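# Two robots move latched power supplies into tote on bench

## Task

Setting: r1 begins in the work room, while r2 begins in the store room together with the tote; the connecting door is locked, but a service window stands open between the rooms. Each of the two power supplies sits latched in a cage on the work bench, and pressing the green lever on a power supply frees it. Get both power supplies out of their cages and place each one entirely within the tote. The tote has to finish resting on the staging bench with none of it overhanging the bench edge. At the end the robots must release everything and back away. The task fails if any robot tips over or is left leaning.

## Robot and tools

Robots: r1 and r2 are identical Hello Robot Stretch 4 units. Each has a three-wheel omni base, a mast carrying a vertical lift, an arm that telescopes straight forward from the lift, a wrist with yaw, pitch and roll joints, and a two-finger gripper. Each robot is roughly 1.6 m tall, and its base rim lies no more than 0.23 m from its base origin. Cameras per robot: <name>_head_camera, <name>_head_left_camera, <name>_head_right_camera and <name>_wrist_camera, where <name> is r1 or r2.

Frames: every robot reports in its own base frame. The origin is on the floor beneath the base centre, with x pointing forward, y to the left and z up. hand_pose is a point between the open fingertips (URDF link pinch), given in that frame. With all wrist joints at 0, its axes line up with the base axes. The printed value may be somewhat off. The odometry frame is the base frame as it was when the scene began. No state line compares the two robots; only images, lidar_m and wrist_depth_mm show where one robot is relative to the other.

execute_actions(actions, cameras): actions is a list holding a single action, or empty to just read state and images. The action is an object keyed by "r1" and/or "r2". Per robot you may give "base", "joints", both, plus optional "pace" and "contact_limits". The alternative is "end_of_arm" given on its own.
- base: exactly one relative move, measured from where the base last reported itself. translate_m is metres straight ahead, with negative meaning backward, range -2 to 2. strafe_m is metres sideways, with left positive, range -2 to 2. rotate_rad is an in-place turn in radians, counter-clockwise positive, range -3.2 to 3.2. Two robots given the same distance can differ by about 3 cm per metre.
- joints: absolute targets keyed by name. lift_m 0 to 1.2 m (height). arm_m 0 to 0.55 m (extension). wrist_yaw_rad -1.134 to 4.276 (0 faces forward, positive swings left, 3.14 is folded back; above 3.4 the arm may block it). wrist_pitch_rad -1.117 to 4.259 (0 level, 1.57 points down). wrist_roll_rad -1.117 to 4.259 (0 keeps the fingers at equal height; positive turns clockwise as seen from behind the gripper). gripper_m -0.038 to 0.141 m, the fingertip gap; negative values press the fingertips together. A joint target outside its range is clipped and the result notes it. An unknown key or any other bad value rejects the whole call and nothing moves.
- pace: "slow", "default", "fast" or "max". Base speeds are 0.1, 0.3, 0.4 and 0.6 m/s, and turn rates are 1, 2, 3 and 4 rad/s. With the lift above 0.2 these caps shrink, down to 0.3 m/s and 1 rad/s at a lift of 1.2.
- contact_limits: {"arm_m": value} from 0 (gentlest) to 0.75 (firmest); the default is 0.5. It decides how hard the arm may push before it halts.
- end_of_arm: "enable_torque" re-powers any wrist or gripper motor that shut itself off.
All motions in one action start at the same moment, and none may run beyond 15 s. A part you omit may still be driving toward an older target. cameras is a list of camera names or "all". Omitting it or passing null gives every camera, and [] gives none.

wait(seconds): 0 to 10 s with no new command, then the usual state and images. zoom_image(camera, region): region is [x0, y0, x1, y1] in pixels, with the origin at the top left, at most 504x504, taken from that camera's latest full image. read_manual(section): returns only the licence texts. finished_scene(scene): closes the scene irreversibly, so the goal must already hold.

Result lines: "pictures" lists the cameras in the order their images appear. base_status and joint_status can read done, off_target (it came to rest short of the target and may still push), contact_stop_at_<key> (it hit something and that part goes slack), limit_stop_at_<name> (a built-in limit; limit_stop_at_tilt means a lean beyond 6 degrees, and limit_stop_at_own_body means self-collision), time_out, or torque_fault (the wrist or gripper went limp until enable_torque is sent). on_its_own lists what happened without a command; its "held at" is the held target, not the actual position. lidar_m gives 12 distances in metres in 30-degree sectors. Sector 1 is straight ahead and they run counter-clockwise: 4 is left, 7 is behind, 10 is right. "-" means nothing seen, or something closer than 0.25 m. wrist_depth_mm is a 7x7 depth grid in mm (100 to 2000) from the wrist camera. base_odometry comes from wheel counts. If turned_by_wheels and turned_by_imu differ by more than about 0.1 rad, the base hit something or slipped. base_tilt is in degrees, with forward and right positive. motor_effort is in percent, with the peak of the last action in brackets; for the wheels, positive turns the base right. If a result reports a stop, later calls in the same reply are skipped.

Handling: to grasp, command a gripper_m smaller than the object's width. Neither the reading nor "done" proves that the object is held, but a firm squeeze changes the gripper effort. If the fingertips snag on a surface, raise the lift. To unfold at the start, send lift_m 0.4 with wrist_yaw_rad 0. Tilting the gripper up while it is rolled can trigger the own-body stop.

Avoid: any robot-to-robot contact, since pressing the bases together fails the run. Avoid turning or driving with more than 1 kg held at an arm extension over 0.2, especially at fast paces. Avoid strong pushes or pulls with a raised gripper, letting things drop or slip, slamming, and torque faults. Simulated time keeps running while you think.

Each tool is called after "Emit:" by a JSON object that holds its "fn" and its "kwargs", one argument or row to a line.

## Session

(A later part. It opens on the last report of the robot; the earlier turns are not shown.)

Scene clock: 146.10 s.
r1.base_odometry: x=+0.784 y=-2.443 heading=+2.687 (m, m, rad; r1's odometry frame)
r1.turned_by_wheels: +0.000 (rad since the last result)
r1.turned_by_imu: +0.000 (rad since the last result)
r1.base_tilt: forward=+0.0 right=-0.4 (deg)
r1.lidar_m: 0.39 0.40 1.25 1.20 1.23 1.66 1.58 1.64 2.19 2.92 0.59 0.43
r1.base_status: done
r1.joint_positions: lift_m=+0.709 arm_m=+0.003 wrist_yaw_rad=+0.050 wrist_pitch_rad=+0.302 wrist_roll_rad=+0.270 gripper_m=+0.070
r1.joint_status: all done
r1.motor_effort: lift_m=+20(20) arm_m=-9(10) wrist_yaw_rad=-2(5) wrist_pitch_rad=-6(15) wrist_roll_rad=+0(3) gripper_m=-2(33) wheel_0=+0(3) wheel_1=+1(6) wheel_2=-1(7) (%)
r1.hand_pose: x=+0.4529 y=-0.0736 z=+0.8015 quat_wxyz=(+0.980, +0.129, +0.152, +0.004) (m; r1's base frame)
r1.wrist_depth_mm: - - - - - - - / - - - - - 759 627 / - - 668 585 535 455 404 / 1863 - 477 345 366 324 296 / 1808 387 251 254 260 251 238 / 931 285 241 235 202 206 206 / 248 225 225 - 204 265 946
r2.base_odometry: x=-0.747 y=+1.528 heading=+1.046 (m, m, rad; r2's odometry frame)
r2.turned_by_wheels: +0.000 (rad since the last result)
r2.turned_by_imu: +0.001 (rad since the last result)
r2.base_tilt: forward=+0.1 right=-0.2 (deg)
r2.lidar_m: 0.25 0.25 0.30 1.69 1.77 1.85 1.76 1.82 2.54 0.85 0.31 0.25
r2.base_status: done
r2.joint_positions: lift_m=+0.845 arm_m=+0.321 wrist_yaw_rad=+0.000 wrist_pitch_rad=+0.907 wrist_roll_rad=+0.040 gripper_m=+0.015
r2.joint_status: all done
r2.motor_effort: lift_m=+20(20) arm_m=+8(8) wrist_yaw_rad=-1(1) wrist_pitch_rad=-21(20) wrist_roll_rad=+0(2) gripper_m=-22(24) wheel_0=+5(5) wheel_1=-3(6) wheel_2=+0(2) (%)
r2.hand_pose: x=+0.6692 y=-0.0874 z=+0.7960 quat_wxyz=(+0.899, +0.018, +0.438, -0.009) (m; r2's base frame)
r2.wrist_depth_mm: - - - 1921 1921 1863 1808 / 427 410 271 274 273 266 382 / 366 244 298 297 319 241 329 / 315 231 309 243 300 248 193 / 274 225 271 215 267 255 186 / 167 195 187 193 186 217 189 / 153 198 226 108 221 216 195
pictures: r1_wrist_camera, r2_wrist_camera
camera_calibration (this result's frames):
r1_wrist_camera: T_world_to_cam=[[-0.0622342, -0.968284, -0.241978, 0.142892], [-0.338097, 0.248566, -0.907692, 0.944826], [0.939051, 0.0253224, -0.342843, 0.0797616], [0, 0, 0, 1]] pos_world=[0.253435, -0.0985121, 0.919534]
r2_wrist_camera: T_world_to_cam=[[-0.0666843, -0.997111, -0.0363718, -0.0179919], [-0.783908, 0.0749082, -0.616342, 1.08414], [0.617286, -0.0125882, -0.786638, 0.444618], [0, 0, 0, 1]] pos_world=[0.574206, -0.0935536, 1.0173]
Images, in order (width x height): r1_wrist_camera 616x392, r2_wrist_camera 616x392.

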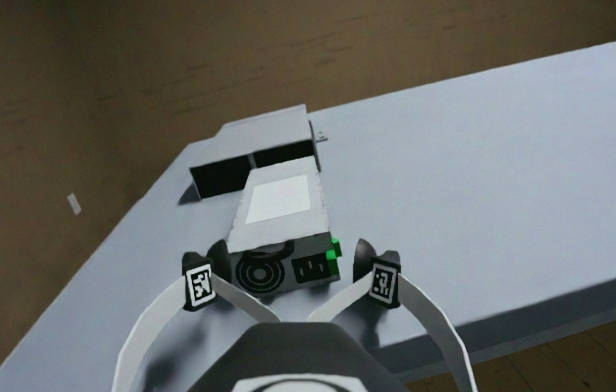

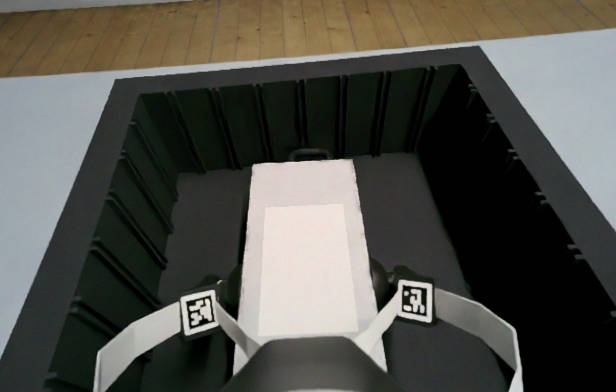

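Emit:
{"fn": "execute_actions", "kwargs": {
  "actions": [
    {"r1":{"joints":{"lift_m":0.92,"gripper_m":0.12,"wrist_roll_rad":0.03},"pace":"fast"},"r2":{"joints":{"lift_m":0.841,"gripper_m":0.085}}}
  ],
  "cameras": ["r2_wrist_camera"]
}}

Emit:
{"fn": "execute_actions", "kwargs": {
  "actions": [
    {"r1":{"base":{"strafe_m":0.019},"joints":{"arm_m":0.222,"wrist_pitch_rad":0.9,"wrist_yaw_rad":0.0},"pace":"fast"},"r2":{"joints":{"lift_m":0.9},"pace":"fast"}}
  ],
  "cameras": ["r1_wrist_camera","r2_wrist_camera"]
}}

Scene clock: 147.80 s.
r1.base_odometry: x=+0.784 y=-2.443 heading=+2.687 (m, m, rad; r1's odometry frame)
r1.turned_by_wheels: +0.000 (rad since the last result)
r1.turned_by_imu: +0.000 (rad since the last result)
r1.base_tilt: forward=-0.1 right=-0.3 (deg)
r1.lidar_m: 0.39 0.42 1.25 1.19 1.25 1.67 1.59 1.64 2.20 2.90 0.59 0.41
r1.base_status: not commanded
r1.joint_positions: lift_m=+0.920 arm_m=+0.003 wrist_yaw_rad=+0.050 wrist_pitch_rad=+0.302 wrist_roll_rad=+0.030 gripper_m=+0.120
r1.joint_status: all done
r1.motor_effort: lift_m=+22(24) arm_m=-9(9) wrist_yaw_rad=-1(1) wrist_pitch_rad=-7(6) wrist_roll_rad=-1(6) gripper_m=+0(1) wheel_0=+0(0) wheel_1=+1(1) wheel_2=-1(1) (%)
r1.hand_pose: x=+0.4529 y=-0.0736 z=+1.0123 quat_wxyz=(+0.988, +0.011, +0.151, +0.022) (m; r1's base frame)
r1.wrist_depth_mm: 1863 - - - - - - / 1863 - - - - - - / 1808 - - - - - - / 1808 - - - - - - / 1921 - 683 668 683 723 715 / 1661 1576 521 525 521 564 554 / 1430 477 480 - 484 459 462
r2.base_odometry: x=-0.747 y=+1.528 heading=+1.046 (m, m, rad; r2's odometry frame)
r2.turned_by_wheels: +0.000 (rad since the last result)
r2.turned_by_imu: +0.000 (rad since the last result)
r2.base_tilt: forward=+0.2 right=-0.2 (deg)
r2.lidar_m: 0.25 0.25 0.30 1.71 1.79 1.86 1.76 1.83 2.54 0.84 0.31 0.25
r2.base_status: not commanded
r2.joint_positions: lift_m=+0.841 arm_m=+0.321 wrist_yaw_rad=+0.000 wrist_pitch_rad=+0.902 wrist_roll_rad=+0.040 gripper_m=+0.085
r2.joint_status: all done
r2.motor_effort: lift_m=+20(20) arm_m=+8(8) wrist_yaw_rad=+0(1) wrist_pitch_rad=-6(22) wrist_roll_rad=-2(2) gripper_m=-3(21) wheel_0=+5(5) wheel_1=-3(4) wheel_2=+0(0) (%)
r2.hand_pose: x=+0.6704 y=-0.0874 z=+0.7928 quat_wxyz=(+0.900, +0.018, +0.436, -0.009) (m; r2's base frame)
r2.wrist_depth_mm: - - - - 1921 1863 1863 / 430 413 271 272 273 267 387 / 368 247 297 291 315 239 336 / 317 233 309 255 301 247 193 / 274 225 274 227 267 255 185 / 167 217 198 205 199 235 189 / 153 188 225 108 221 216 196
pictures: r2_wrist_camera
camera_calibration (this result's frames):
r2_wrist_camera: T_world_to_cam=[[-0.0665915, -0.997104, -0.0367259, -0.0178236], [-0.780622, 0.0749879, -0.620489, 1.08425], [0.621446, -0.0126502, -0.783355, 0.43603], [0, 0, 0, 1]] pos_world=[0.574235, -0.093562, 1.01368]
Images, in order (width x height): r2_wrist_camera 616x392.

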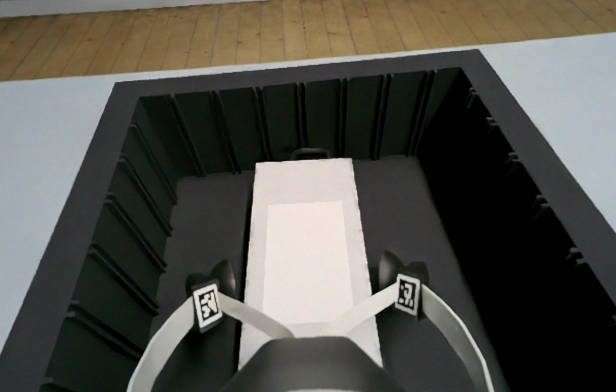

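Scene clock: 149.30 s.
r1.base_odometry: x=+0.775 y=-2.460 heading=+2.687 (m, m, rad; r1's odometry frame)
r1.turned_by_wheels: +0.000 (rad since the last result)
r1.turned_by_imu: +0.000 (rad since the last result)
r1.base_tilt: forward=-0.1 right=-0.4 (deg)
r1.lidar_m: 0.37 0.43 1.24 1.17 1.22 1.65 1.58 1.65 2.20 2.92 0.57 0.42
r1.base_status: done
r1.joint_positions: lift_m=+0.920 arm_m=+0.220 wrist_yaw_rad=+0.000 wrist_pitch_rad=+0.901 wrist_roll_rad=+0.030 gripper_m=+0.120
r1.joint_status: all done
r1.motor_effort: lift_m=+22(22) arm_m=+9(10) wrist_yaw_rad=-3(5) wrist_pitch_rad=-5(3) wrist_roll_rad=-1(0) gripper_m=-1(1) wheel_0=+2(11) wheel_1=+1(9) wheel_2=-1(2) (%)
r1.hand_pose: x=+0.5704 y=-0.0874 z=+0.8719 quat_wxyz=(+0.900, +0.014, +0.435, -0.006) (m; r1's base frame)
r1.wrist_depth_mm: 1863 1756 473 496 564 564 580 / 1618 496 410 424 492 492 508 / 1397 421 379 384 436 436 442 / 1255 379 382 382 387 392 392 / 1138 342 340 306 345 353 355 / 315 306 287 274 309 320 322 / 287 289 294 - 300 296 297
r2.base_odometry: x=-0.747 y=+1.528 heading=+1.046 (m, m, rad; r2's odometry frame)
r2.turned_by_wheels: +0.000 (rad since the last result)
r2.turned_by_imu: +0.000 (rad since the last result)
r2.base_tilt: forward=+0.2 right=-0.1 (deg)
r2.lidar_m: 0.25 0.25 0.29 1.70 1.77 1.83 1.77 1.84 2.57 0.86 0.30 0.25
r2.base_status: not commanded
r2.joint_positions: lift_m=+0.900 arm_m=+0.321 wrist_yaw_rad=+0.000 wrist_pitch_rad=+0.902 wrist_roll_rad=+0.040 gripper_m=+0.085
r2.joint_status: all done
r2.motor_effort: lift_m=+22(25) arm_m=+8(8) wrist_yaw_rad=+0(0) wrist_pitch_rad=-4(5) wrist_roll_rad=+0(1) gripper_m=-1(2) wheel_0=+5(5) wheel_1=-4(4) wheel_2=+1(0) (%)
r2.hand_pose: x=+0.6705 y=-0.0874 z=+0.8517 quat_wxyz=(+0.900, +0.018, +0.436, -0.009) (m; r2's base frame)
r2.wrist_depth_mm: - - - - - - - / 1863 1808 1756 1756 1756 1661 480 / 459 452 317 319 320 410 418 / 399 306 345 338 359 279 368 / 355 266 340 294 334 256 329 / 319 234 198 265 200 248 216 / 290 204 281 108 276 243 200
pictures: r1_wrist_camera, r2_wrist_camera
camera_calibration (this result's frames):
r1_wrist_camera: T_world_to_cam=[[-0.0422529, -0.999066, 0.00899071, -0.0790014], [-0.808379, 0.0288972, -0.587952, 1.02213], [0.587144, -0.0321106, -0.808846, 0.595906], [0, 0, 0, 1]] pos_world=[0.473049, -0.0893295, 1.08367]
r2_wrist_camera: T_world_to_cam=[[-0.0665876, -0.997104, -0.0367331, -0.015655], [-0.780555, 0.074988, -0.620573, 1.12085], [0.621531, -0.0126503, -0.783288, 0.482044], [0, 0, 0, 1]] pos_world=[0.574238, -0.093562, 1.07257]
Images, in order (width x height): r1_wrist_camera 616x392, r2_wrist_camera 616x392.

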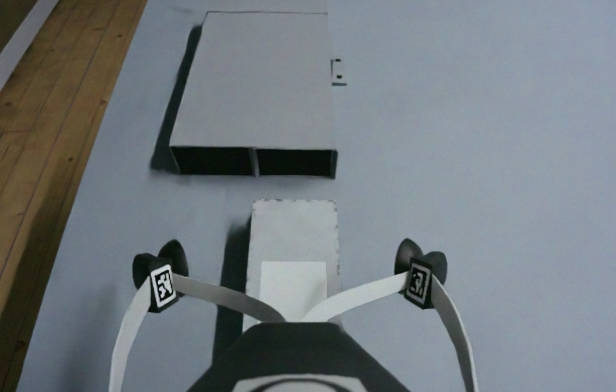

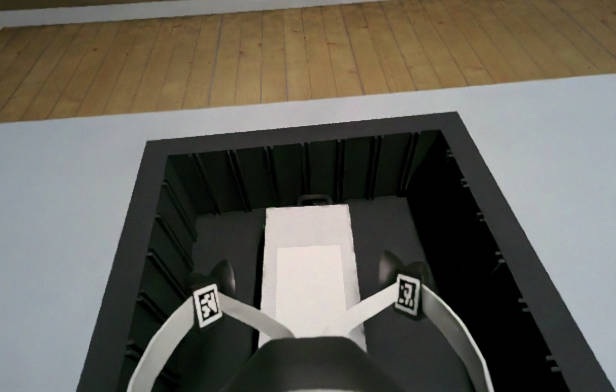

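Emit:
{"fn": "execute_actions", "kwargs": {
  "actions": [
    {"r1":{"joints":{"lift_m":0.845,"gripper_m":0.095}},"r2":{"joints":{"gripper_m":-0.005}}}
  ],
  "cameras": []
}}

Emit:
{"fn": "execute_actions", "kwargs": {
  "actions": [
    {"r1":{"joints":{"gripper_m":0.012}},"r2":{"base":{"strafe_m":0.078}}}
  ],
  "cameras": ["r1_wrist_camera","r2_wrist_camera"]
}}

Scene clock: 151.23 s.
r1.base_odometry: x=+0.775 y=-2.460 heading=+2.687 (m, m, rad; r1's odometry frame)
r1.turned_by_wheels: +0.000 (rad since the last result)
r1.turned_by_imu: +0.000 (rad since the last result)
r1.base_tilt: forward=+0.0 right=-0.4 (deg)
r1.lidar_m: 0.37 0.41 1.23 1.18 1.22 1.66 1.58 1.65 2.19 2.91 0.59 0.41
r1.base_status: not commanded
r1.joint_positions: lift_m=+0.845 arm_m=+0.220 wrist_yaw_rad=+0.000 wrist_pitch_rad=+0.901 wrist_roll_rad=+0.030 gripper_m=+0.095
r1.joint_status: all done
r1.motor_effort: lift_m=+18(20) arm_m=+9(9) wrist_yaw_rad=-2(1) wrist_pitch_rad=-4(4) wrist_roll_rad=-2(0) gripper_m=-1(1) wheel_0=+2(2) wheel_1=+1(1) wheel_2=-1(1) (%)
r1.hand_pose: x=+0.5704 y=-0.0874 z=+0.7972 quat_wxyz=(+0.900, +0.014, +0.435, -0.006) (m; r1's base frame)
r1.wrist_depth_mm: 1708 407 343 349 436 433 442 / 1430 355 314 317 377 382 387 / 330 322 325 327 330 334 340 / 289 289 285 246 297 300 301 / 259 262 227 223 265 272 273 / 237 235 199 201 202 248 248 / 220 222 226 - 230 227 229
r2.base_odometry: x=-0.747 y=+1.528 heading=+1.046 (m, m, rad; r2's odometry frame)
r2.turned_by_wheels: +0.000 (rad since the last result)
r2.turned_by_imu: +0.000 (rad since the last result)
r2.base_tilt: forward=+0.1 right=-0.2 (deg)
r2.lidar_m: 0.25 0.25 0.29 1.70 1.79 1.88 1.77 1.85 2.56 0.86 0.31 0.25
r2.base_status: not commanded
r2.joint_positions: lift_m=+0.900 arm_m=+0.321 wrist_yaw_rad=+0.000 wrist_pitch_rad=+0.902 wrist_roll_rad=+0.040 gripper_m=-0.005
r2.joint_status: all done
r2.motor_effort: lift_m=+22(22) arm_m=+8(8) wrist_yaw_rad=+0(0) wrist_pitch_rad=-5(6) wrist_roll_rad=+0(0) gripper_m=-7(7) wheel_0=+5(5) wheel_1=-4(4) wheel_2=+0(0) (%)
r2.hand_pose: x=+0.6705 y=-0.0874 z=+0.8517 quat_wxyz=(+0.900, +0.018, +0.436, -0.009) (m; r2's base frame)
r2.wrist_depth_mm: - - - - - - - / 1863 1863 1756 1756 1708 1708 480 / 459 452 317 319 322 410 415 / 402 306 343 338 359 278 368 / 355 266 342 294 334 256 329 / 320 235 296 195 185 265 216 / 291 204 278 108 274 241 200
pictures: none
No camera images: the call's "cameras" was empty. Leave "cameras" out to get every camera's image.

Scene clock: 152.87 s.
r1.base_odometry: x=+0.775 y=-2.460 heading=+2.687 (m, m, rad; r1's odometry frame)
r1.turned_by_wheels: +0.000 (rad since the last result)
r1.turned_by_imu: +0.000 (rad since the last result)
r1.base_tilt: forward=+0.0 right=-0.3 (deg)
r1.lidar_m: 0.39 0.41 1.24 1.16 1.22 1.66 1.59 1.66 2.19 2.90 0.59 0.40
r1.base_status: not commanded
r1.joint_positions: lift_m=+0.845 arm_m=+0.220 wrist_yaw_rad=+0.000 wrist_pitch_rad=+0.907 wrist_roll_rad=+0.030 gripper_m=+0.013
r1.joint_status: all done
r1.motor_effort: lift_m=+22(22) arm_m=+9(9) wrist_yaw_rad=-2(3) wrist_pitch_rad=-20(21) wrist_roll_rad=-2(2) gripper_m=-28(30) wheel_0=+2(2) wheel_1=+1(1) wheel_2=-1(1) (%)
r1.hand_pose: x=+0.5692 y=-0.0874 z=+0.7960 quat_wxyz=(+0.899, +0.014, +0.438, -0.007) (m; r1's base frame)
r1.wrist_depth_mm: 1661 399 334 338 421 421 430 / 1430 347 336 342 366 370 375 / 322 315 319 320 325 327 330 / 282 285 281 230 290 291 296 / 256 258 209 208 265 265 267 / 234 174 189 190 190 238 242 / 216 217 219 - 225 224 224
r2.base_odometry: x=-0.815 y=+1.567 heading=+1.046 (m, m, rad; r2's odometry frame)
r2.turned_by_wheels: +0.000 (rad since the last result)
r2.turned_by_imu: +0.000 (rad since the last result)
r2.base_tilt: forward=+0.1 right=-0.2 (deg)
r2.lidar_m: 0.25 0.25 0.32 1.63 1.70 1.87 1.77 1.84 2.58 0.83 0.31 0.25
r2.base_status: done
r2.joint_positions: lift_m=+0.900 arm_m=+0.321 wrist_yaw_rad=+0.000 wrist_pitch_rad=+0.902 wrist_roll_rad=+0.040 gripper_m=-0.005
r2.joint_status: not commanded
r2.motor_effort: lift_m=+22(22) arm_m=+8(8) wrist_yaw_rad=-1(0) wrist_pitch_rad=-6(5) wrist_roll_rad=+0(2) gripper_m=-7(6) wheel_0=-2(11) wheel_1=+2(11) wheel_2=+0(0) (%)
r2.hand_pose: x=+0.6705 y=-0.0874 z=+0.8517 quat_wxyz=(+0.900, +0.018, +0.436, -0.009) (m; r2's base frame)
r2.wrist_depth_mm: - - - - - - - / 1863 1808 1808 1756 1708 1661 480 / 459 449 445 317 320 320 310 / 399 397 373 357 345 357 287 / 355 351 332 338 291 329 294 / 320 315 224 195 185 294 289 / 291 286 208 108 238 245 271
pictures: r1_wrist_camera, r2_wrist_camera
camera_calibration (this result's frames):
r1_wrist_camera: T_world_to_cam=[[-0.0422826, -0.999063, 0.00922812, -0.0785566], [-0.811643, 0.0289615, -0.583435, 0.974784], [0.582621, -0.0321591, -0.812107, 0.540378], [0, 0, 0, 1]] pos_world=[0.47302, -0.0893361, 1.00829]
r2_wrist_camera: T_world_to_cam=[[-0.0665876, -0.997104, -0.036733, -0.0156549], [-0.780555, 0.074988, -0.620573, 1.12085], [0.621531, -0.0126504, -0.783288, 0.482043], [0, 0, 0, 1]] pos_world=[0.57424, -0.093562, 1.07257]
Images, in order (width x height): r1_wrist_camera 616x392, r2_wrist_camera 616x392.

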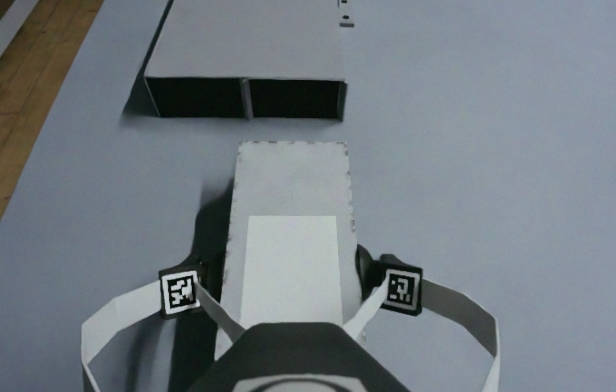

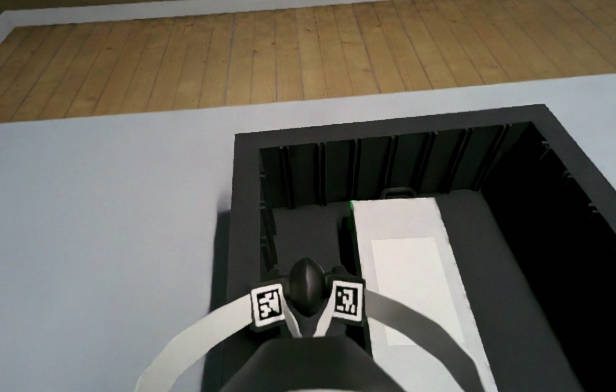

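Emit:
{"fn": "execute_actions", "kwargs": {
  "actions": [
    {"r1":{"joints":{"lift_m":0.92,"arm_m":0.0,"gripper_m":0.01}},"r2":{"base":{"strafe_m":-0.01},"joints":{"wrist_roll_rad":1.61}}}
  ],
  "cameras": ["r2_wrist_camera","r2_head_camera"]
}}

Scene clock: 155.10 s.
r1.base_odometry: x=+0.775 y=-2.460 heading=+2.687 (m, m, rad; r1's odometry frame)
r1.turned_by_wheels: +0.000 (rad since the last result)
r1.turned_by_imu: +0.000 (rad since the last result)
r1.base_tilt: forward=+0.0 right=-0.4 (deg)
r1.lidar_m: 0.39 0.40 1.23 1.17 1.22 1.65 1.57 1.65 2.18 2.92 0.60 0.44
r1.base_status: not commanded
r1.joint_positions: lift_m=+0.920 arm_m=+0.003 wrist_yaw_rad=+0.000 wrist_pitch_rad=+0.907 wrist_roll_rad=+0.030 gripper_m=+0.011
r1.joint_status: all done
r1.motor_effort: lift_m=+26(27) arm_m=-9(10) wrist_yaw_rad=-2(3) wrist_pitch_rad=-21(21) wrist_roll_rad=-2(3) gripper_m=-30(28) wheel_0=+1(1) wheel_1=+1(1) wheel_2=-1(1) (%)
r1.hand_pose: x=+0.3512 y=-0.0875 z=+0.8705 quat_wxyz=(+0.899, +0.014, +0.438, -0.007) (m; r1's base frame)
r1.wrist_depth_mm: 1756 1661 521 517 554 564 569 / 1618 480 473 477 480 492 496 / 1366 415 418 424 427 427 436 / 1255 375 370 230 382 387 387 / 1098 349 210 208 355 1138 1118 / 1042 175 189 190 187 878 1042 / 976 1008 976 - 1008 991 991
r2.base_odometry: x=-0.806 y=+1.562 heading=+1.046 (m, m, rad; r2's odometry frame)
r2.turned_by_wheels: +0.000 (rad since the last result)
r2.turned_by_imu: +0.001 (rad since the last result)
r2.base_tilt: forward=+0.2 right=-0.2 (deg)
r2.lidar_m: 0.25 0.25 0.30 1.63 1.70 1.87 1.76 1.84 2.53 0.83 0.32 0.25
r2.base_status: done
r2.joint_positions: lift_m=+0.900 arm_m=+0.321 wrist_yaw_rad=+0.000 wrist_pitch_rad=+0.902 wrist_roll_rad=+1.610 gripper_m=-0.005
r2.joint_status: all done
r2.motor_effort: lift_m=+22(22) arm_m=+8(8) wrist_yaw_rad=+0(0) wrist_pitch_rad=-5(6) wrist_roll_rad=+2(4) gripper_m=-7(6) wheel_0=+2(11) wheel_1=-2(7) wheel_2=+0(0) (%)
r2.hand_pose: x=+0.6705 y=-0.0874 z=+0.8517 quat_wxyz=(+0.624, +0.649, +0.302, -0.314) (m; r2's base frame)
r2.wrist_depth_mm: - - 291 298 272 236 213 / - - 349 327 274 235 213 / - - 332 289 235 217 214 / - - 325 282 237 218 216 / - - 332 325 282 242 218 / - - 306 195 184 239 219 / - - 286 108 193 174 179
pictures: r2_head_camera, r2_wrist_camera
camera_calibration (this result's frames):
r2_wrist_camera: T_world_to_cam=[[-0.789885, 0.0741218, -0.60876, 1.05015], [0.0596946, 0.997248, 0.043968, 0.0721052], [0.610343, -0.00161003, -0.792135, 0.498043], [0, 0, 0, 1]] pos_world=[0.521215, -0.148944, 1.03064]
Images, in order (width x height): r2_head_camera 420x560, r2_wrist_camera 616x392.

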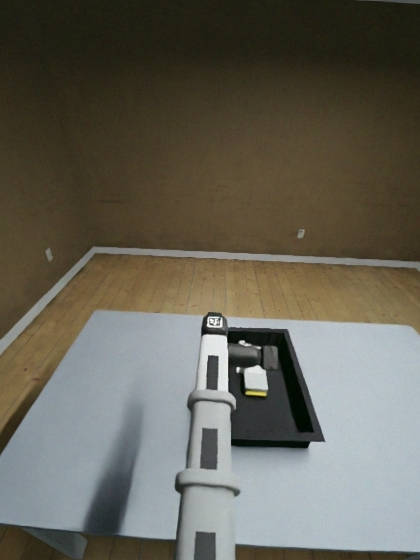

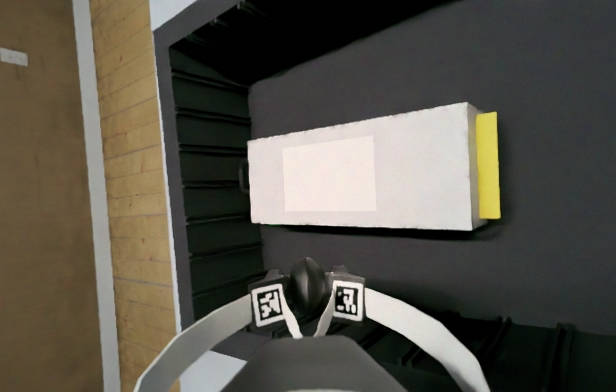

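Emit:
{"fn": "execute_actions", "kwargs": {
  "actions": [
    {"r1":{"base":{"rotate_rad":-1.552}},"r2":{"joints":{"lift_m":0.852},"pace":"slow"}}
  ],
  "cameras": ["r2_wrist_camera"]
}}

Emit:
{"fn": "execute_actions", "kwargs": {
  "actions": [
    {"r1":{"base":{"translate_m":2.0},"joints":{"lift_m":0.7},"pace":"max"},"r2":{"base":{"strafe_m":-0.07},"pace":"slow"}}
  ],
  "cameras": ["r2_wrist_camera","r1_head_left_camera"]
}}

Scene clock: 157.47 s.
r1.base_odometry: x=+0.775 y=-2.460 heading=+1.135 (m, m, rad; r1's odometry frame)
r1.turned_by_wheels: -1.552 (rad since the last result)
r1.turned_by_imu: -1.571 (rad since the last result)
r1.base_tilt: forward=+0.0 right=-0.4 (deg)
r1.lidar_m: 2.88 0.57 0.41 0.39 0.43 1.24 1.16 1.22 1.67 1.59 1.65 2.23
r1.base_status: done
r1.joint_positions: lift_m=+0.920 arm_m=+0.003 wrist_yaw_rad=+0.000 wrist_pitch_rad=+0.907 wrist_roll_rad=+0.030 gripper_m=+0.011
r1.joint_status: not commanded
r1.motor_effort: lift_m=+26(26) arm_m=-9(9) wrist_yaw_rad=-1(1) wrist_pitch_rad=-21(21) wrist_roll_rad=-2(1) gripper_m=-29(30) wheel_0=+1(1) wheel_1=+0(5) wheel_2=+0(6) (%)
r1.hand_pose: x=+0.3512 y=-0.0874 z=+0.8706 quat_wxyz=(+0.899, +0.014, +0.438, -0.007) (m; r1's base frame)
r1.wrist_depth_mm: 1808 1756 1808 1863 1808 1921 1808 / 1576 1537 1576 1661 1618 1661 1708 / 1397 1397 1397 1430 1430 1430 1464 / 1255 1255 1255 230 1308 1336 1308 / 1138 1138 209 208 1182 1205 1205 / 1008 174 189 190 189 1060 1078 / 831 976 960 - 991 976 1008
r2.base_odometry: x=-0.806 y=+1.562 heading=+1.046 (m, m, rad; r2's odometry frame)
r2.turned_by_wheels: +0.000 (rad since the last result)
r2.turned_by_imu: +0.001 (rad since the last result)
r2.base_tilt: forward=+0.2 right=-0.2 (deg)
r2.lidar_m: 0.25 0.25 0.31 1.62 1.72 1.87 1.76 1.86 2.56 0.83 0.30 0.25
r2.base_status: not commanded
r2.joint_positions: lift_m=+0.852 arm_m=+0.321 wrist_yaw_rad=+0.000 wrist_pitch_rad=+0.902 wrist_roll_rad=+1.610 gripper_m=-0.005
r2.joint_status: all done
r2.motor_effort: lift_m=+17(21) arm_m=+8(8) wrist_yaw_rad=+0(0) wrist_pitch_rad=-5(5) wrist_roll_rad=+1(1) gripper_m=-7(7) wheel_0=+2(2) wheel_1=-2(2) wheel_2=+0(0) (%)
r2.hand_pose: x=+0.6705 y=-0.0874 z=+0.8042 quat_wxyz=(+0.624, +0.649, +0.302, -0.314) (m; r2's base frame)
r2.wrist_depth_mm: - 274 281 263 224 194 176 / - 289 317 267 220 191 177 / - 290 291 220 185 186 178 / - 290 274 221 186 186 179 / - 285 312 259 226 196 179 / - 289 285 195 184 200 181 / - 276 217 108 190 174 177
pictures: r2_wrist_camera
camera_calibration (this result's frames):
r2_wrist_camera: T_world_to_cam=[[-0.789884, 0.0741256, -0.608759, 1.0212], [0.0596976, 0.997248, 0.0439704, 0.0741921], [0.610343, -0.00160999, -0.792136, 0.460372], [0, 0, 0, 1]] pos_world=[0.521216, -0.148944, 0.98308]
Images, in order (width x height): r2_wrist_camera 616x392.

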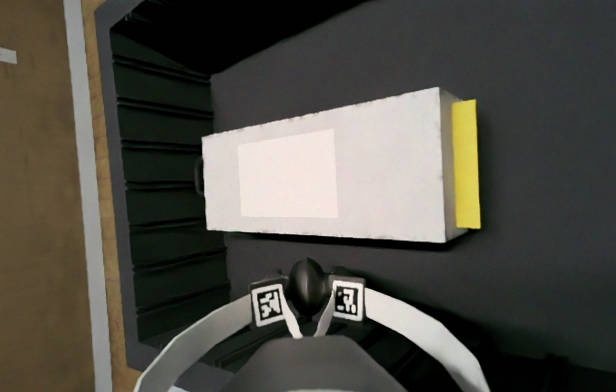

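Scene clock: 164.17 s.
r1.base_odometry: x=+1.620 y=-0.647 heading=+1.135 (m, m, rad; r1's odometry frame)
r1.turned_by_wheels: +0.000 (rad since the last result)
r1.turned_by_imu: +0.003 (rad since the last result)
r1.base_tilt: forward=-0.1 right=-0.4 (deg)
r1.lidar_m: 0.43 0.93 1.28 3.15 0.85 0.73 1.66 2.30 1.62 1.56 1.60 1.17
r1.base_status: done
r1.joint_positions: lift_m=+0.700 arm_m=+0.002 wrist_yaw_rad=+0.000 wrist_pitch_rad=+0.907 wrist_roll_rad=+0.030 gripper_m=+0.011
r1.joint_status: all done
r1.motor_effort: lift_m=+23(24) arm_m=-9(9) wrist_yaw_rad=-3(1) wrist_pitch_rad=-21(25) wrist_roll_rad=-2(1) gripper_m=-28(28) wheel_0=-1(4) wheel_1=-1(4) wheel_2=+0(10) (%)
r1.hand_pose: x=+0.3512 y=-0.0874 z=+0.6508 quat_wxyz=(+0.899, +0.014, +0.438, -0.007) (m; r1's base frame)
r1.wrist_depth_mm: 917 904 917 946 960 960 960 / 1025 1042 1060 1078 1098 1078 1078 / 1118 1098 1118 1138 1160 1160 1160 / 991 1008 991 230 1042 1042 1042 / 891 904 210 208 931 946 946 / 842 174 189 190 187 842 866 / 768 778 778 - 788 778 788
r2.base_odometry: x=-0.746 y=+1.527 heading=+1.046 (m, m, rad; r2's odometry frame)
r2.turned_by_wheels: +0.000 (rad since the last result)
r2.turned_by_imu: +0.002 (rad since the last result)
r2.base_tilt: forward=+0.1 right=-0.3 (deg)
r2.lidar_m: 0.25 0.25 0.29 1.69 1.78 1.86 1.77 1.85 2.57 0.85 0.33 0.25
r2.base_status: done
r2.joint_positions: lift_m=+0.852 arm_m=+0.321 wrist_yaw_rad=+0.001 wrist_pitch_rad=+0.902 wrist_roll_rad=+1.610 gripper_m=-0.005
r2.joint_status: not commanded
r2.motor_effort: lift_m=+16(17) arm_m=+8(8) wrist_yaw_rad=-4(5) wrist_pitch_rad=-5(4) wrist_roll_rad=-1(1) gripper_m=-7(6) wheel_0=+6(10) wheel_1=-4(7) wheel_2=+0(1) (%)
r2.hand_pose: x=+0.6706 y=-0.0872 z=+0.8042 quat_wxyz=(+0.624, +0.649, +0.302, -0.314) (m; r2's base frame)
r2.wrist_depth_mm: - 424 307 165 162 172 172 / - 282 216 225 220 195 177 / - 286 312 239 185 189 178 / - 290 274 222 186 186 179 / - 286 303 224 197 192 180 / - 291 298 195 185 200 181 / - 278 309 108 229 194 182
pictures: r1_head_left_camera, r2_wrist_camera
camera_calibration (this result's frames):
r2_wrist_camera: T_world_to_cam=[[-0.789925, 0.0731124, -0.608829, 1.02129], [0.0584081, 0.997323, 0.0439838, 0.0748119], [0.610415, -0.000816661, -0.792081, 0.46028], [0, 0, 0, 1]] pos_world=[0.521415, -0.148905, 0.983082]
Images, in order (width x height): r1_head_left_camera 420x672, r2_wrist_camera 616x392.

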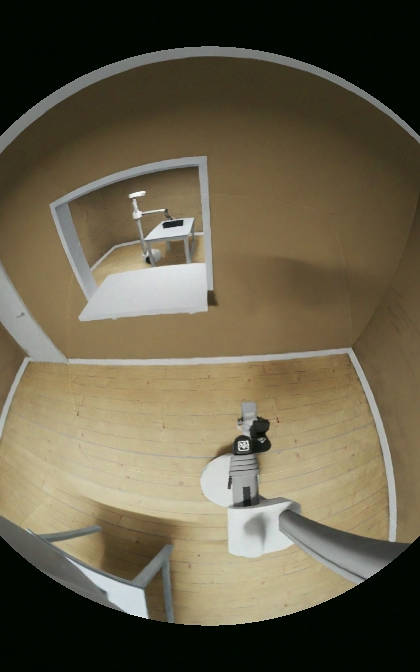

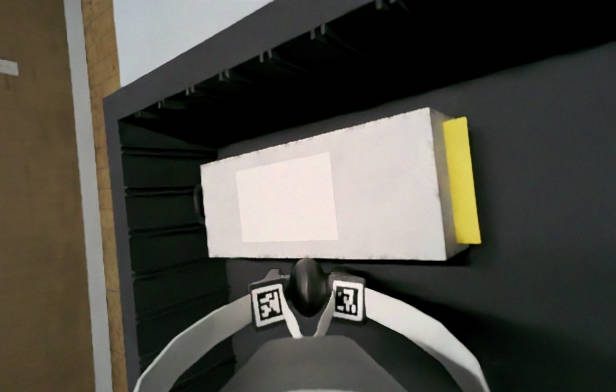

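Emit:
{"fn": "execute_actions", "kwargs": {
  "actions": [
    {"r1":{"base":{"strafe_m":0.8},"joints":{"lift_m":1.05},"pace":"max"},"r2":{"base":{"strafe_m":-0.016},"pace":"slow"}}
  ],
  "cameras": ["r2_wrist_camera","r1_head_camera"]
}}

Scene clock: 167.47 s.
r1.base_odometry: x=+0.895 y=-0.309 heading=+1.134 (m, m, rad; r1's odometry frame)
r1.turned_by_wheels: +0.000 (rad since the last result)
r1.turned_by_imu: -0.002 (rad since the last result)
r1.base_tilt: forward=-0.1 right=-0.4 (deg)
r1.lidar_m: 0.88 1.16 1.59 2.34 2.45 0.61 0.59 0.66 2.49 2.39 1.62 0.25
r1.base_status: done
r1.joint_positions: lift_m=+1.050 arm_m=+0.002 wrist_yaw_rad=+0.000 wrist_pitch_rad=+0.907 wrist_roll_rad=+0.030 gripper_m=+0.011
r1.joint_status: all done
r1.motor_effort: lift_m=+25(29) arm_m=-9(9) wrist_yaw_rad=-2(1) wrist_pitch_rad=-21(24) wrist_roll_rad=-2(0) gripper_m=-30(28) wheel_0=+0(9) wheel_1=-1(12) wheel_2=-1(2) (%)
r1.hand_pose: x=+0.3512 y=-0.0874 z=+1.0007 quat_wxyz=(+0.899, +0.014, +0.438, -0.007) (m; r1's base frame)
r1.wrist_depth_mm: 891 917 917 917 946 946 946 / 1025 1025 1060 1060 1060 1098 1098 / 1182 1205 1229 1182 1281 1281 1308 / 1397 1397 1366 229 1430 1397 1499 / 1281 1281 210 208 1308 1308 1336 / 1182 174 189 190 187 1182 1205 / 1078 1098 1078 - 1118 1118 1118
r2.base_odometry: x=-0.732 y=+1.520 heading=+1.046 (m, m, rad; r2's odometry frame)
r2.turned_by_wheels: +0.000 (rad since the last result)
r2.turned_by_imu: +0.001 (rad since the last result)
r2.base_tilt: forward=+0.1 right=-0.2 (deg)
r2.lidar_m: 0.25 0.25 0.32 1.72 1.81 1.88 1.75 1.86 2.54 0.83 0.32 0.25
r2.base_status: done
r2.joint_positions: lift_m=+0.852 arm_m=+0.321 wrist_yaw_rad=+0.001 wrist_pitch_rad=+0.902 wrist_roll_rad=+1.610 gripper_m=-0.005
r2.joint_status: not commanded
r2.motor_effort: lift_m=+17(17) arm_m=+8(8) wrist_yaw_rad=-4(4) wrist_pitch_rad=-4(6) wrist_roll_rad=-1(0) gripper_m=-8(6) wheel_0=+5(9) wheel_1=-4(7) wheel_2=+0(2) (%)
r2.hand_pose: x=+0.6706 y=-0.0872 z=+0.8042 quat_wxyz=(+0.624, +0.649, +0.302, -0.314) (m; r2's base frame)
r2.wrist_depth_mm: - 424 329 163 138 135 145 / - 427 200 180 194 190 177 / - 278 276 233 185 189 178 / - 289 274 222 186 187 179 / - 286 306 224 197 195 180 / - 290 298 195 184 200 181 / - 281 312 108 229 195 183
pictures: r1_head_camera, r2_wrist_camera
camera_calibration (this result's frames):
r2_wrist_camera: T_world_to_cam=[[-0.789925, 0.0731156, -0.608829, 1.02129], [0.0584121, 0.997323, 0.043984, 0.0748098], [0.610415, -0.000818983, -0.792081, 0.46028], [0, 0, 0, 1]] pos_world=[0.521414, -0.148905, 0.983082]
Images, in order (width x height): r1_head_camera 420x560, r2_wrist_camera 616x392.

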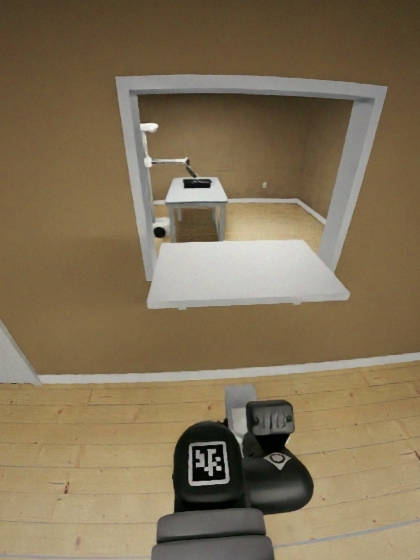

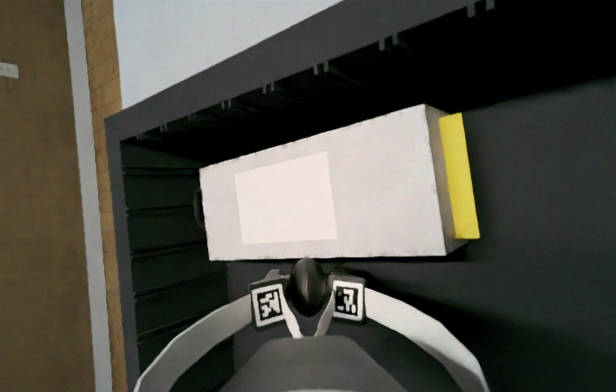

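Emit:
{"fn": "execute_actions", "kwargs": {
  "actions": [
    {"r1":{"base":{"translate_m":0.55},"pace":"fast"},"r2":{"base":{"strafe_m":0.005},"joints":{"lift_m":1.0},"pace":"fast"}}
  ],
  "cameras": []
}}

Emit:
{"fn": "execute_actions", "kwargs": {
  "actions": [
    {"r1":{"joints":{"arm_m":0.41,"lift_m":1.02}},"r2":{"base":{"translate_m":-0.25},"joints":{"arm_m":0.003,"wrist_roll_rad":0.04},"pace":"fast"}}
  ],
  "cameras": ["r1_wrist_camera","r2_head_camera"]
}}

Scene clock: 170.77 s.
r1.base_odometry: x=+1.127 y=+0.189 heading=+1.134 (m, m, rad; r1's odometry frame)
r1.turned_by_wheels: +0.000 (rad since the last result)
r1.turned_by_imu: +0.001 (rad since the last result)
r1.base_tilt: forward=+0.0 right=-0.3 (deg)
r1.lidar_m: 0.33 0.36 0.83 2.06 2.46 1.19 1.14 1.19 2.51 2.26 0.51 0.25
r1.base_status: done
r1.joint_positions: lift_m=+1.050 arm_m=+0.002 wrist_yaw_rad=+0.000 wrist_pitch_rad=+0.907 wrist_roll_rad=+0.030 gripper_m=+0.011
r1.joint_status: not commanded
r1.motor_effort: lift_m=+25(25) arm_m=-9(9) wrist_yaw_rad=-1(0) wrist_pitch_rad=-18(21) wrist_roll_rad=-2(3) gripper_m=-29(28) wheel_0=-2(2) wheel_1=+0(2) wheel_2=+0(9) (%)
r1.hand_pose: x=+0.3512 y=-0.0874 z=+1.0007 quat_wxyz=(+0.899, +0.014, +0.438, -0.007) (m; r1's base frame)
r1.wrist_depth_mm: 473 496 508 508 512 517 525 / 427 439 439 445 449 455 459 / 384 389 392 394 397 402 404 / 349 349 345 229 355 359 362 / 314 315 211 208 324 325 327 / 298 175 189 189 187 309 1182 / 1098 1078 1098 - 1138 1118 1118
r2.base_odometry: x=-0.737 y=+1.522 heading=+1.046 (m, m, rad; r2's odometry frame)
r2.turned_by_wheels: +0.000 (rad since the last result)
r2.turned_by_imu: +0.001 (rad since the last result)
r2.base_tilt: forward=+0.1 right=-0.2 (deg)
r2.lidar_m: 0.25 0.25 0.30 1.70 1.80 1.87 1.77 1.86 2.54 0.86 0.30 0.25
r2.base_status: done
r2.joint_positions: lift_m=+1.000 arm_m=+0.321 wrist_yaw_rad=+0.000 wrist_pitch_rad=+0.902 wrist_roll_rad=+1.610 gripper_m=-0.005
r2.joint_status: all done
r2.motor_effort: lift_m=+22(24) arm_m=+8(8) wrist_yaw_rad=-1(4) wrist_pitch_rad=-5(5) wrist_roll_rad=+0(0) gripper_m=-7(7) wheel_0=+2(9) wheel_1=+0(7) wheel_2=+0(0) (%)
r2.hand_pose: x=+0.6705 y=-0.0874 z=+0.9518 quat_wxyz=(+0.624, +0.649, +0.302, -0.314) (m; r2's base frame)
r2.wrist_depth_mm: - - 549 445 379 329 290 / - - 554 452 357 260 250 / - - 1708 377 340 312 297 / - - 1708 397 343 303 298 / - - 1708 402 387 334 300 / - - 549 195 184 336 303 / - - 1708 108 357 322 301
pictures: none
No camera images: the call's "cameras" was empty. Leave "cameras" out to get every camera's image.

Scene clock: 173.07 s.
r1.base_odometry: x=+1.127 y=+0.189 heading=+1.134 (m, m, rad; r1's odometry frame)
r1.turned_by_wheels: +0.000 (rad since the last result)
r1.turned_by_imu: +0.000 (rad since the last result)
r1.base_tilt: forward=+0.0 right=-0.3 (deg)
r1.lidar_m: 0.34 0.35 0.82 2.07 2.46 1.20 1.12 1.21 2.50 2.25 0.49 0.37
r1.base_status: not commanded
r1.joint_positions: lift_m=+1.020 arm_m=+0.408 wrist_yaw_rad=+0.000 wrist_pitch_rad=+0.907 wrist_roll_rad=+0.030 gripper_m=+0.011
r1.joint_status: all done
r1.motor_effort: lift_m=+22(23) arm_m=+9(10) wrist_yaw_rad=-2(1) wrist_pitch_rad=-20(23) wrist_roll_rad=-3(2) gripper_m=-29(30) wheel_0=-1(1) wheel_1=+0(0) wheel_2=-1(1) (%)
r1.hand_pose: x=+0.7572 y=-0.0874 z=+0.9710 quat_wxyz=(+0.899, +0.014, +0.438, -0.006) (m; r1's base frame)
r1.wrist_depth_mm: - - 1983 - - - - / 1661 1708 1756 1708 1808 1808 1808 / 342 345 345 349 353 355 359 / 306 309 304 231 317 320 320 / 278 282 211 208 289 291 291 / 255 175 189 190 188 260 265 / 235 237 240 - 245 243 246
r2.base_odometry: x=-0.862 y=+1.306 heading=+1.046 (m, m, rad; r2's odometry frame)
r2.turned_by_wheels: +0.000 (rad since the last result)
r2.turned_by_imu: +0.000 (rad since the last result)
r2.base_tilt: forward=+0.1 right=-0.2 (deg)
r2.lidar_m: 0.44 0.48 0.64 1.71 1.78 1.60 1.52 1.60 2.15 2.48 0.68 0.45
r2.base_status: done
r2.joint_positions: lift_m=+1.000 arm_m=+0.004 wrist_yaw_rad=+0.000 wrist_pitch_rad=+0.902 wrist_roll_rad=+0.040 gripper_m=-0.005
r2.joint_status: all done
r2.motor_effort: lift_m=+22(22) arm_m=-8(9) wrist_yaw_rad=+1(1) wrist_pitch_rad=-5(5) wrist_roll_rad=-5(6) gripper_m=-7(7) wheel_0=-3(8) wheel_1=-2(8) wheel_2=+1(11) (%)
r2.hand_pose: x=+0.3542 y=-0.0875 z=+0.9518 quat_wxyz=(+0.900, +0.018, +0.436, -0.009) (m; r2's base frame)
r2.wrist_depth_mm: 866 842 768 759 788 768 759 / 715 707 661 647 640 654 634 / 615 603 559 549 564 564 554 / 535 530 521 512 508 500 488 / 473 469 462 455 459 462 462 / 1182 1182 459 195 185 1138 1138 / 991 1098 1060 108 1060 1025 1025
pictures: r1_wrist_camera, r2_head_camera
camera_calibration (this result's frames):
r1_wrist_camera: T_world_to_cam=[[-0.0421063, -0.99907, 0.00925274, -0.0723556], [-0.81152, 0.0287968, -0.583614, 1.22955], [0.582805, -0.0320826, -0.811978, 0.572692], [0, 0, 0, 1]] pos_world=[0.66099, -0.089322, 1.18327]
Images, in order (width x height): r1_wrist_camera 616x392, r2_head_camera 420x560.

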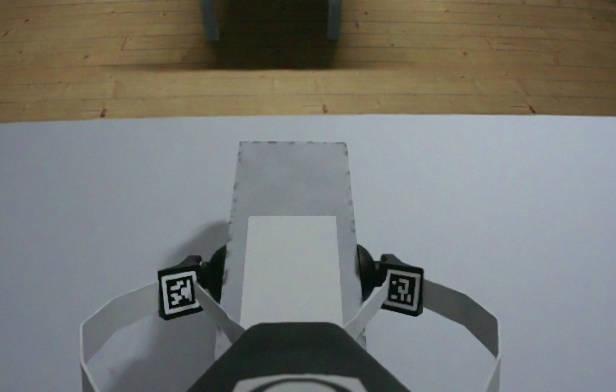

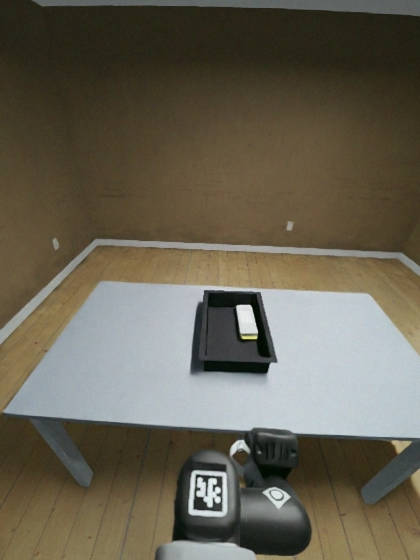

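Emit:
{"fn": "execute_actions", "kwargs": {
  "actions": [
    {"r1":{"joints":{"lift_m":0.998}},"r2":{"base":{"rotate_rad":-1.557},"joints":{"lift_m":0.35},"pace":"max"}}
  ],
  "cameras": []
}}

Emit:
{"fn": "execute_actions", "kwargs": {
  "actions": [
    {"r1":{"joints":{"gripper_m":0.1}},"r2":{"base":{"translate_m":1.9},"joints":{"gripper_m":0.12},"pace":"max"}}
  ],
  "cameras": ["r1_wrist_camera"]
}}

Scene clock: 175.57 s.
r1.base_odometry: x=+1.127 y=+0.189 heading=+1.134 (m, m, rad; r1's odometry frame)
r1.turned_by_wheels: +0.000 (rad since the last result)
r1.turned_by_imu: +0.000 (rad since the last result)
r1.base_tilt: forward=-0.1 right=-0.3 (deg)
r1.lidar_m: 0.33 0.37 0.82 2.06 2.44 1.20 1.12 1.20 2.48 2.24 0.53 0.37
r1.base_status: not commanded
r1.joint_positions: lift_m=+0.998 arm_m=+0.408 wrist_yaw_rad=+0.000 wrist_pitch_rad=+0.907 wrist_roll_rad=+0.030 gripper_m=+0.011
r1.joint_status: all done
r1.motor_effort: lift_m=+22(23) arm_m=+9(9) wrist_yaw_rad=-2(2) wrist_pitch_rad=-20(20) wrist_roll_rad=-1(2) gripper_m=-29(29) wheel_0=-1(1) wheel_1=+0(0) wheel_2=-1(1) (%)
r1.hand_pose: x=+0.7571 y=-0.0874 z=+0.9489 quat_wxyz=(+0.899, +0.014, +0.438, -0.006) (m; r1's base frame)
r1.wrist_depth_mm: 1921 1921 1863 1983 - - - / 1661 1708 1661 1708 1756 1756 1756 / 315 315 320 322 324 327 329 / 282 285 278 230 290 293 296 / 255 258 210 208 264 266 266 / 235 175 189 190 187 237 244 / 215 218 220 - 226 223 225
r2.base_odometry: x=-0.862 y=+1.306 heading=-0.510 (m, m, rad; r2's odometry frame)
r2.turned_by_wheels: -1.556 (rad since the last result)
r2.turned_by_imu: -1.569 (rad since the last result)
r2.base_tilt: forward=+0.1 right=-0.2 (deg)
r2.lidar_m: 2.46 0.64 0.48 0.43 0.50 0.69 1.70 1.82 1.58 1.53 1.62 2.20
r2.base_status: done
r2.joint_positions: lift_m=+0.350 arm_m=+0.004 wrist_yaw_rad=+0.000 wrist_pitch_rad=+0.901 wrist_roll_rad=+0.040 gripper_m=-0.005
r2.joint_status: all done
r2.motor_effort: lift_m=+18(20) arm_m=-7(8) wrist_yaw_rad=+0(1) wrist_pitch_rad=-5(5) wrist_roll_rad=-1(3) gripper_m=-7(7) wheel_0=+5(10) wheel_1=+4(7) wheel_2=+2(8) (%)
r2.hand_pose: x=+0.3543 y=-0.0874 z=+0.3021 quat_wxyz=(+0.900, +0.018, +0.436, -0.009) (m; r2's base frame)
r2.wrist_depth_mm: 1098 1078 1042 1025 1008 991 960 / 904 891 878 866 842 831 820 / 778 768 759 741 732 723 715 / 683 676 661 654 647 634 634 / 603 603 585 580 574 569 564 / 544 539 517 195 185 517 508 / 496 488 477 108 473 462 466
pictures: none
No camera images: the call's "cameras" was empty. Leave "cameras" out to get every camera's image.

Scene clock: 180.47 s.
r1.base_odometry: x=+1.127 y=+0.189 heading=+1.134 (m, m, rad; r1's odometry frame)
r1.turned_by_wheels: +0.000 (rad since the last result)
r1.turned_by_imu: +0.001 (rad since the last result)
r1.base_tilt: forward=+0.0 right=-0.3 (deg)
r1.lidar_m: 0.33 0.36 0.83 2.09 2.42 1.18 1.12 1.21 2.49 2.25 0.48 0.37
r1.base_status: not commanded
r1.joint_positions: lift_m=+0.998 arm_m=+0.408 wrist_yaw_rad=+0.000 wrist_pitch_rad=+0.902 wrist_roll_rad=+0.030 gripper_m=+0.100
r1.joint_status: all done
r1.motor_effort: lift_m=+22(22) arm_m=+9(9) wrist_yaw_rad=-1(1) wrist_pitch_rad=-6(21) wrist_roll_rad=-1(1) gripper_m=-1(32) wheel_0=-2(2) wheel_1=+1(0) wheel_2=-1(1) (%)
r1.hand_pose: x=+0.7582 y=-0.0875 z=+0.9498 quat_wxyz=(+0.900, +0.014, +0.436, -0.007) (m; r1's base frame)
r1.wrist_depth_mm: - - 1983 - - - - / 1618 1756 1708 1756 1756 1756 1863 / 322 322 327 327 329 334 338 / 287 290 285 246 297 298 300 / 260 263 227 222 268 271 271 / 237 234 199 200 237 247 247 / 220 221 223 - 229 226 229
r2.base_odometry: x=+0.797 y=+0.379 heading=-0.510 (m, m, rad; r2's odometry frame)
r2.turned_by_wheels: +0.000 (rad since the last result)
r2.turned_by_imu: +0.005 (rad since the last result)
r2.base_tilt: forward=+0.1 right=-0.3 (deg)
r2.lidar_m: 0.67 0.71 0.74 3.03 1.42 1.12 1.87 2.17 1.61 1.57 0.93 0.70
r2.base_status: done
r2.joint_positions: lift_m=+0.350 arm_m=+0.004 wrist_yaw_rad=+0.000 wrist_pitch_rad=+0.901 wrist_roll_rad=+0.040 gripper_m=+0.120
r2.joint_status: all done
r2.motor_effort: lift_m=+18(18) arm_m=-7(8) wrist_yaw_rad=+0(0) wrist_pitch_rad=-4(4) wrist_roll_rad=-2(3) gripper_m=-1(7) wheel_0=+3(9) wheel_1=+1(9) wheel_2=+1(16) (%)
r2.hand_pose: x=+0.3543 y=-0.0874 z=+0.3021 quat_wxyz=(+0.900, +0.018, +0.436, -0.009) (m; r2's base frame)
r2.wrist_depth_mm: 433 436 439 442 449 455 442 / 488 492 496 504 508 517 496 / 564 574 574 585 591 585 580 / 647 640 640 640 640 634 634 / 609 597 585 580 574 564 559 / 544 530 508 525 500 504 508 / 496 484 484 108 480 462 466
pictures: r1_wrist_camera
camera_calibration (this result's frames):
r1_wrist_camera: T_world_to_cam=[[-0.042737, -0.999045, 0.00905553, -0.0715545], [-0.808787, 0.0292741, -0.587373, 1.21956], [0.586547, -0.0324266, -0.809266, 0.549471], [0, 0, 0, 1]] pos_world=[0.661012, -0.0893701, 1.16165]
Images, in order (width x height): r1_wrist_camera 616x392.

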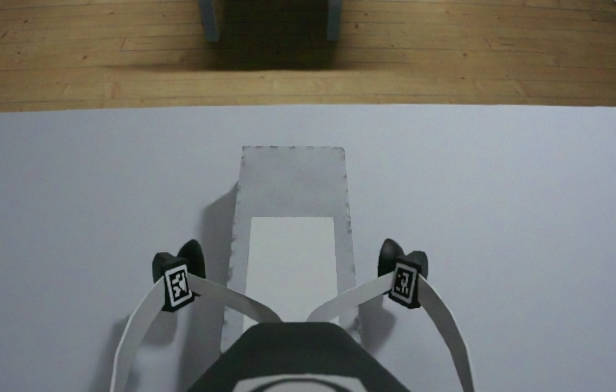

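Emit:
{"fn": "execute_actions", "kwargs": {
  "actions": [
    {"r1":{"base":{"translate_m":-0.3},"joints":{"lift_m":1.06,"arm_m":0.0},"pace":"fast"},"r2":{"base":{"strafe_m":0.97},"joints":{"lift_m":1.14},"pace":"max"}}
  ],
  "cameras": ["r2_wrist_camera"]
}}

Scene clock: 184.33 s.
r1.base_odometry: x=+1.000 y=-0.083 heading=+1.134 (m, m, rad; r1's odometry frame)
r1.turned_by_wheels: +0.000 (rad since the last result)
r1.turned_by_imu: +0.000 (rad since the last result)
r1.base_tilt: forward=-0.1 right=-0.4 (deg)
r1.lidar_m: 0.63 0.66 1.23 2.35 2.43 0.85 0.84 0.89 2.47 2.40 0.92 0.68
r1.base_status: done
r1.joint_positions: lift_m=+1.060 arm_m=+0.003 wrist_yaw_rad=+0.000 wrist_pitch_rad=+0.902 wrist_roll_rad=+0.030 gripper_m=+0.100
r1.joint_status: all done
r1.motor_effort: lift_m=+23(24) arm_m=-9(7) wrist_yaw_rad=-2(1) wrist_pitch_rad=-5(7) wrist_roll_rad=-1(2) gripper_m=+0(1) wheel_0=+1(7) wheel_1=+0(5) wheel_2=-1(11) (%)
r1.hand_pose: x=+0.3524 y=-0.0875 z=+1.0118 quat_wxyz=(+0.900, +0.014, +0.436, -0.007) (m; r1's base frame)
r1.wrist_depth_mm: 627 525 535 544 549 549 559 / 683 488 488 492 504 512 517 / 866 854 878 891 917 931 931 / 1025 1042 1078 1098 1118 1138 1138 / 1255 1255 1255 1281 1308 1336 1308 / 1182 1182 1160 1205 1160 1229 1205 / 1118 1098 1138 - 1138 1098 1138
r2.base_odometry: x=+1.270 y=+1.225 heading=-0.510 (m, m, rad; r2's odometry frame)
r2.turned_by_wheels: +0.000 (rad since the last result)
r2.turned_by_imu: +0.002 (rad since the last result)
r2.base_tilt: forward=+0.1 right=-0.2 (deg)
r2.lidar_m: 0.48 0.52 1.08 2.20 2.32 3.24 0.97 1.10 2.62 2.53 1.00 0.50
r2.base_status: done
r2.joint_positions: lift_m=+1.140 arm_m=+0.004 wrist_yaw_rad=+0.000 wrist_pitch_rad=+0.901 wrist_roll_rad=+0.040 gripper_m=+0.120
r2.joint_status: all done
r2.motor_effort: lift_m=+21(24) arm_m=-8(8) wrist_yaw_rad=+0(0) wrist_pitch_rad=-5(5) wrist_roll_rad=-1(3) gripper_m=+1(0) wheel_0=-1(16) wheel_1=-2(14) wheel_2=+0(1) (%)
r2.hand_pose: x=+0.3543 y=-0.0874 z=+1.0919 quat_wxyz=(+0.900, +0.018, +0.436, -0.009) (m; r2's base frame)
r2.wrist_depth_mm: - - 809 778 759 723 488 / 691 683 668 661 647 603 559 / 591 585 574 539 559 549 647 / 521 512 504 488 488 480 741 / 473 469 466 473 462 946 960 / 1118 1060 1042 1118 1078 1182 1229 / 1229 1205 1205 108 1182 1160 1160
pictures: r2_wrist_camera
camera_calibration (this result's frames):
r2_wrist_camera: T_world_to_cam=[[-0.0671394, -0.99705, -0.0371983, -0.0271797], [-0.780352, 0.0757062, -0.620742, 1.02323], [0.621726, -0.0126484, -0.783132, 0.866397], [0, 0, 0, 1]] pos_world=[0.257996, -0.0936061, 1.31266]
Images, in order (width x height): r2_wrist_camera 616x392.

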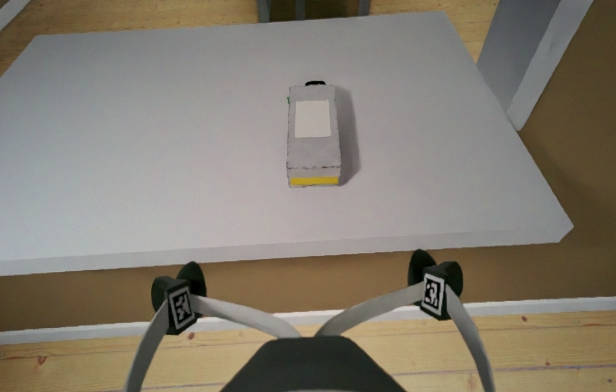

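Emit:
{"fn": "execute_actions", "kwargs": {
  "actions": [
    {"r2":{"base":{"strafe_m":-0.03},"joints":{"wrist_pitch_rad":1.45,"arm_m":0.47},"pace":"fast"}}
  ],
  "cameras": ["r2_wrist_camera"]
}}

Scene clock: 186.53 s.
r1.base_odometry: x=+1.000 y=-0.083 heading=+1.134 (m, m, rad; r1's odometry frame)
r1.turned_by_wheels: +0.000 (rad since the last result)
r1.turned_by_imu: +0.000 (rad since the last result)
r1.base_tilt: forward=+0.0 right=-0.3 (deg)
r1.lidar_m: 0.61 0.66 1.22 2.34 2.46 0.87 0.84 0.90 2.47 2.40 0.92 0.66
r1.base_status: not commanded
r1.joint_positions: lift_m=+1.060 arm_m=+0.003 wrist_yaw_rad=+0.000 wrist_pitch_rad=+0.902 wrist_roll_rad=+0.030 gripper_m=+0.100
r1.joint_status: not commanded
r1.motor_effort: lift_m=+22(23) arm_m=-9(9) wrist_yaw_rad=-1(1) wrist_pitch_rad=-5(7) wrist_roll_rad=-2(1) gripper_m=-2(0) wheel_0=+1(1) wheel_1=+0(0) wheel_2=-1(2) (%)
r1.hand_pose: x=+0.3524 y=-0.0875 z=+1.0118 quat_wxyz=(+0.900, +0.014, +0.436, -0.007) (m; r1's base frame)
r1.wrist_depth_mm: 627 525 535 539 544 554 559 / 691 484 488 496 500 508 517 / 854 878 891 891 904 917 917 / 1025 1042 1078 1118 1118 1138 1160 / 1229 1255 1281 1281 1281 1308 1308 / 1182 1160 1160 1182 1160 1205 1255 / 1098 1118 1138 - 1138 1118 1138
r2.base_odometry: x=+1.255 y=+1.199 heading=-0.510 (m, m, rad; r2's odometry frame)
r2.turned_by_wheels: +0.000 (rad since the last result)
r2.turned_by_imu: +0.001 (rad since the last result)
r2.base_tilt: forward=+0.2 right=-0.2 (deg)
r2.lidar_m: 0.47 0.51 1.08 2.23 2.34 3.27 0.97 1.07 2.58 2.49 1.00 0.50
r2.base_status: done
r2.joint_positions: lift_m=+1.140 arm_m=+0.469 wrist_yaw_rad=+0.000 wrist_pitch_rad=+1.450 wrist_roll_rad=+0.040 gripper_m=+0.120
r2.joint_status: all done
r2.motor_effort: lift_m=+21(21) arm_m=+7(4) wrist_yaw_rad=-1(1) wrist_pitch_rad=-1(2) wrist_roll_rad=-3(5) gripper_m=+0(0) wheel_0=+1(12) wheel_1=-1(9) wheel_2=+0(1) (%)
r2.hand_pose: x=+0.6743 y=-0.0874 z=+1.0317 quat_wxyz=(+0.748, +0.015, +0.663, -0.013) (m; r2's base frame)
r2.wrist_depth_mm: 373 373 373 373 370 370 370 / 366 366 364 364 366 364 362 / 357 357 357 355 355 357 357 / 351 351 349 310 349 349 349 / 345 345 343 303 342 342 342 / 340 336 298 298 334 334 336 / 332 330 330 108 332 329 329
pictures: r2_wrist_camera
camera_calibration (this result's frames):
r2_wrist_camera: T_world_to_cam=[[-0.0761945, -0.997087, 0.00332551, -0.043633], [-0.989605, 0.075214, -0.122572, 0.862706], [0.121965, -0.0126303, -0.992454, 1.17326], [0, 0, 0, 1]] pos_world=[0.707317, -0.0935748, 1.2703]
Images, in order (width x height): r2_wrist_camera 616x392.

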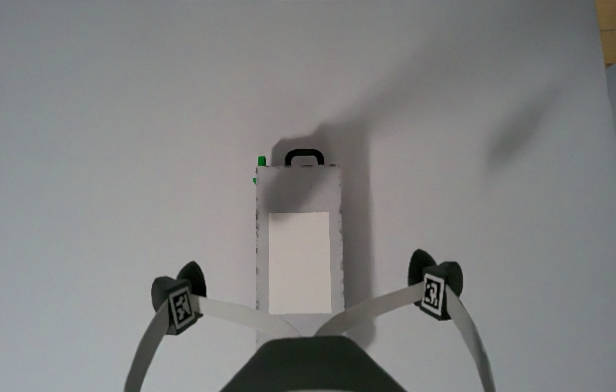

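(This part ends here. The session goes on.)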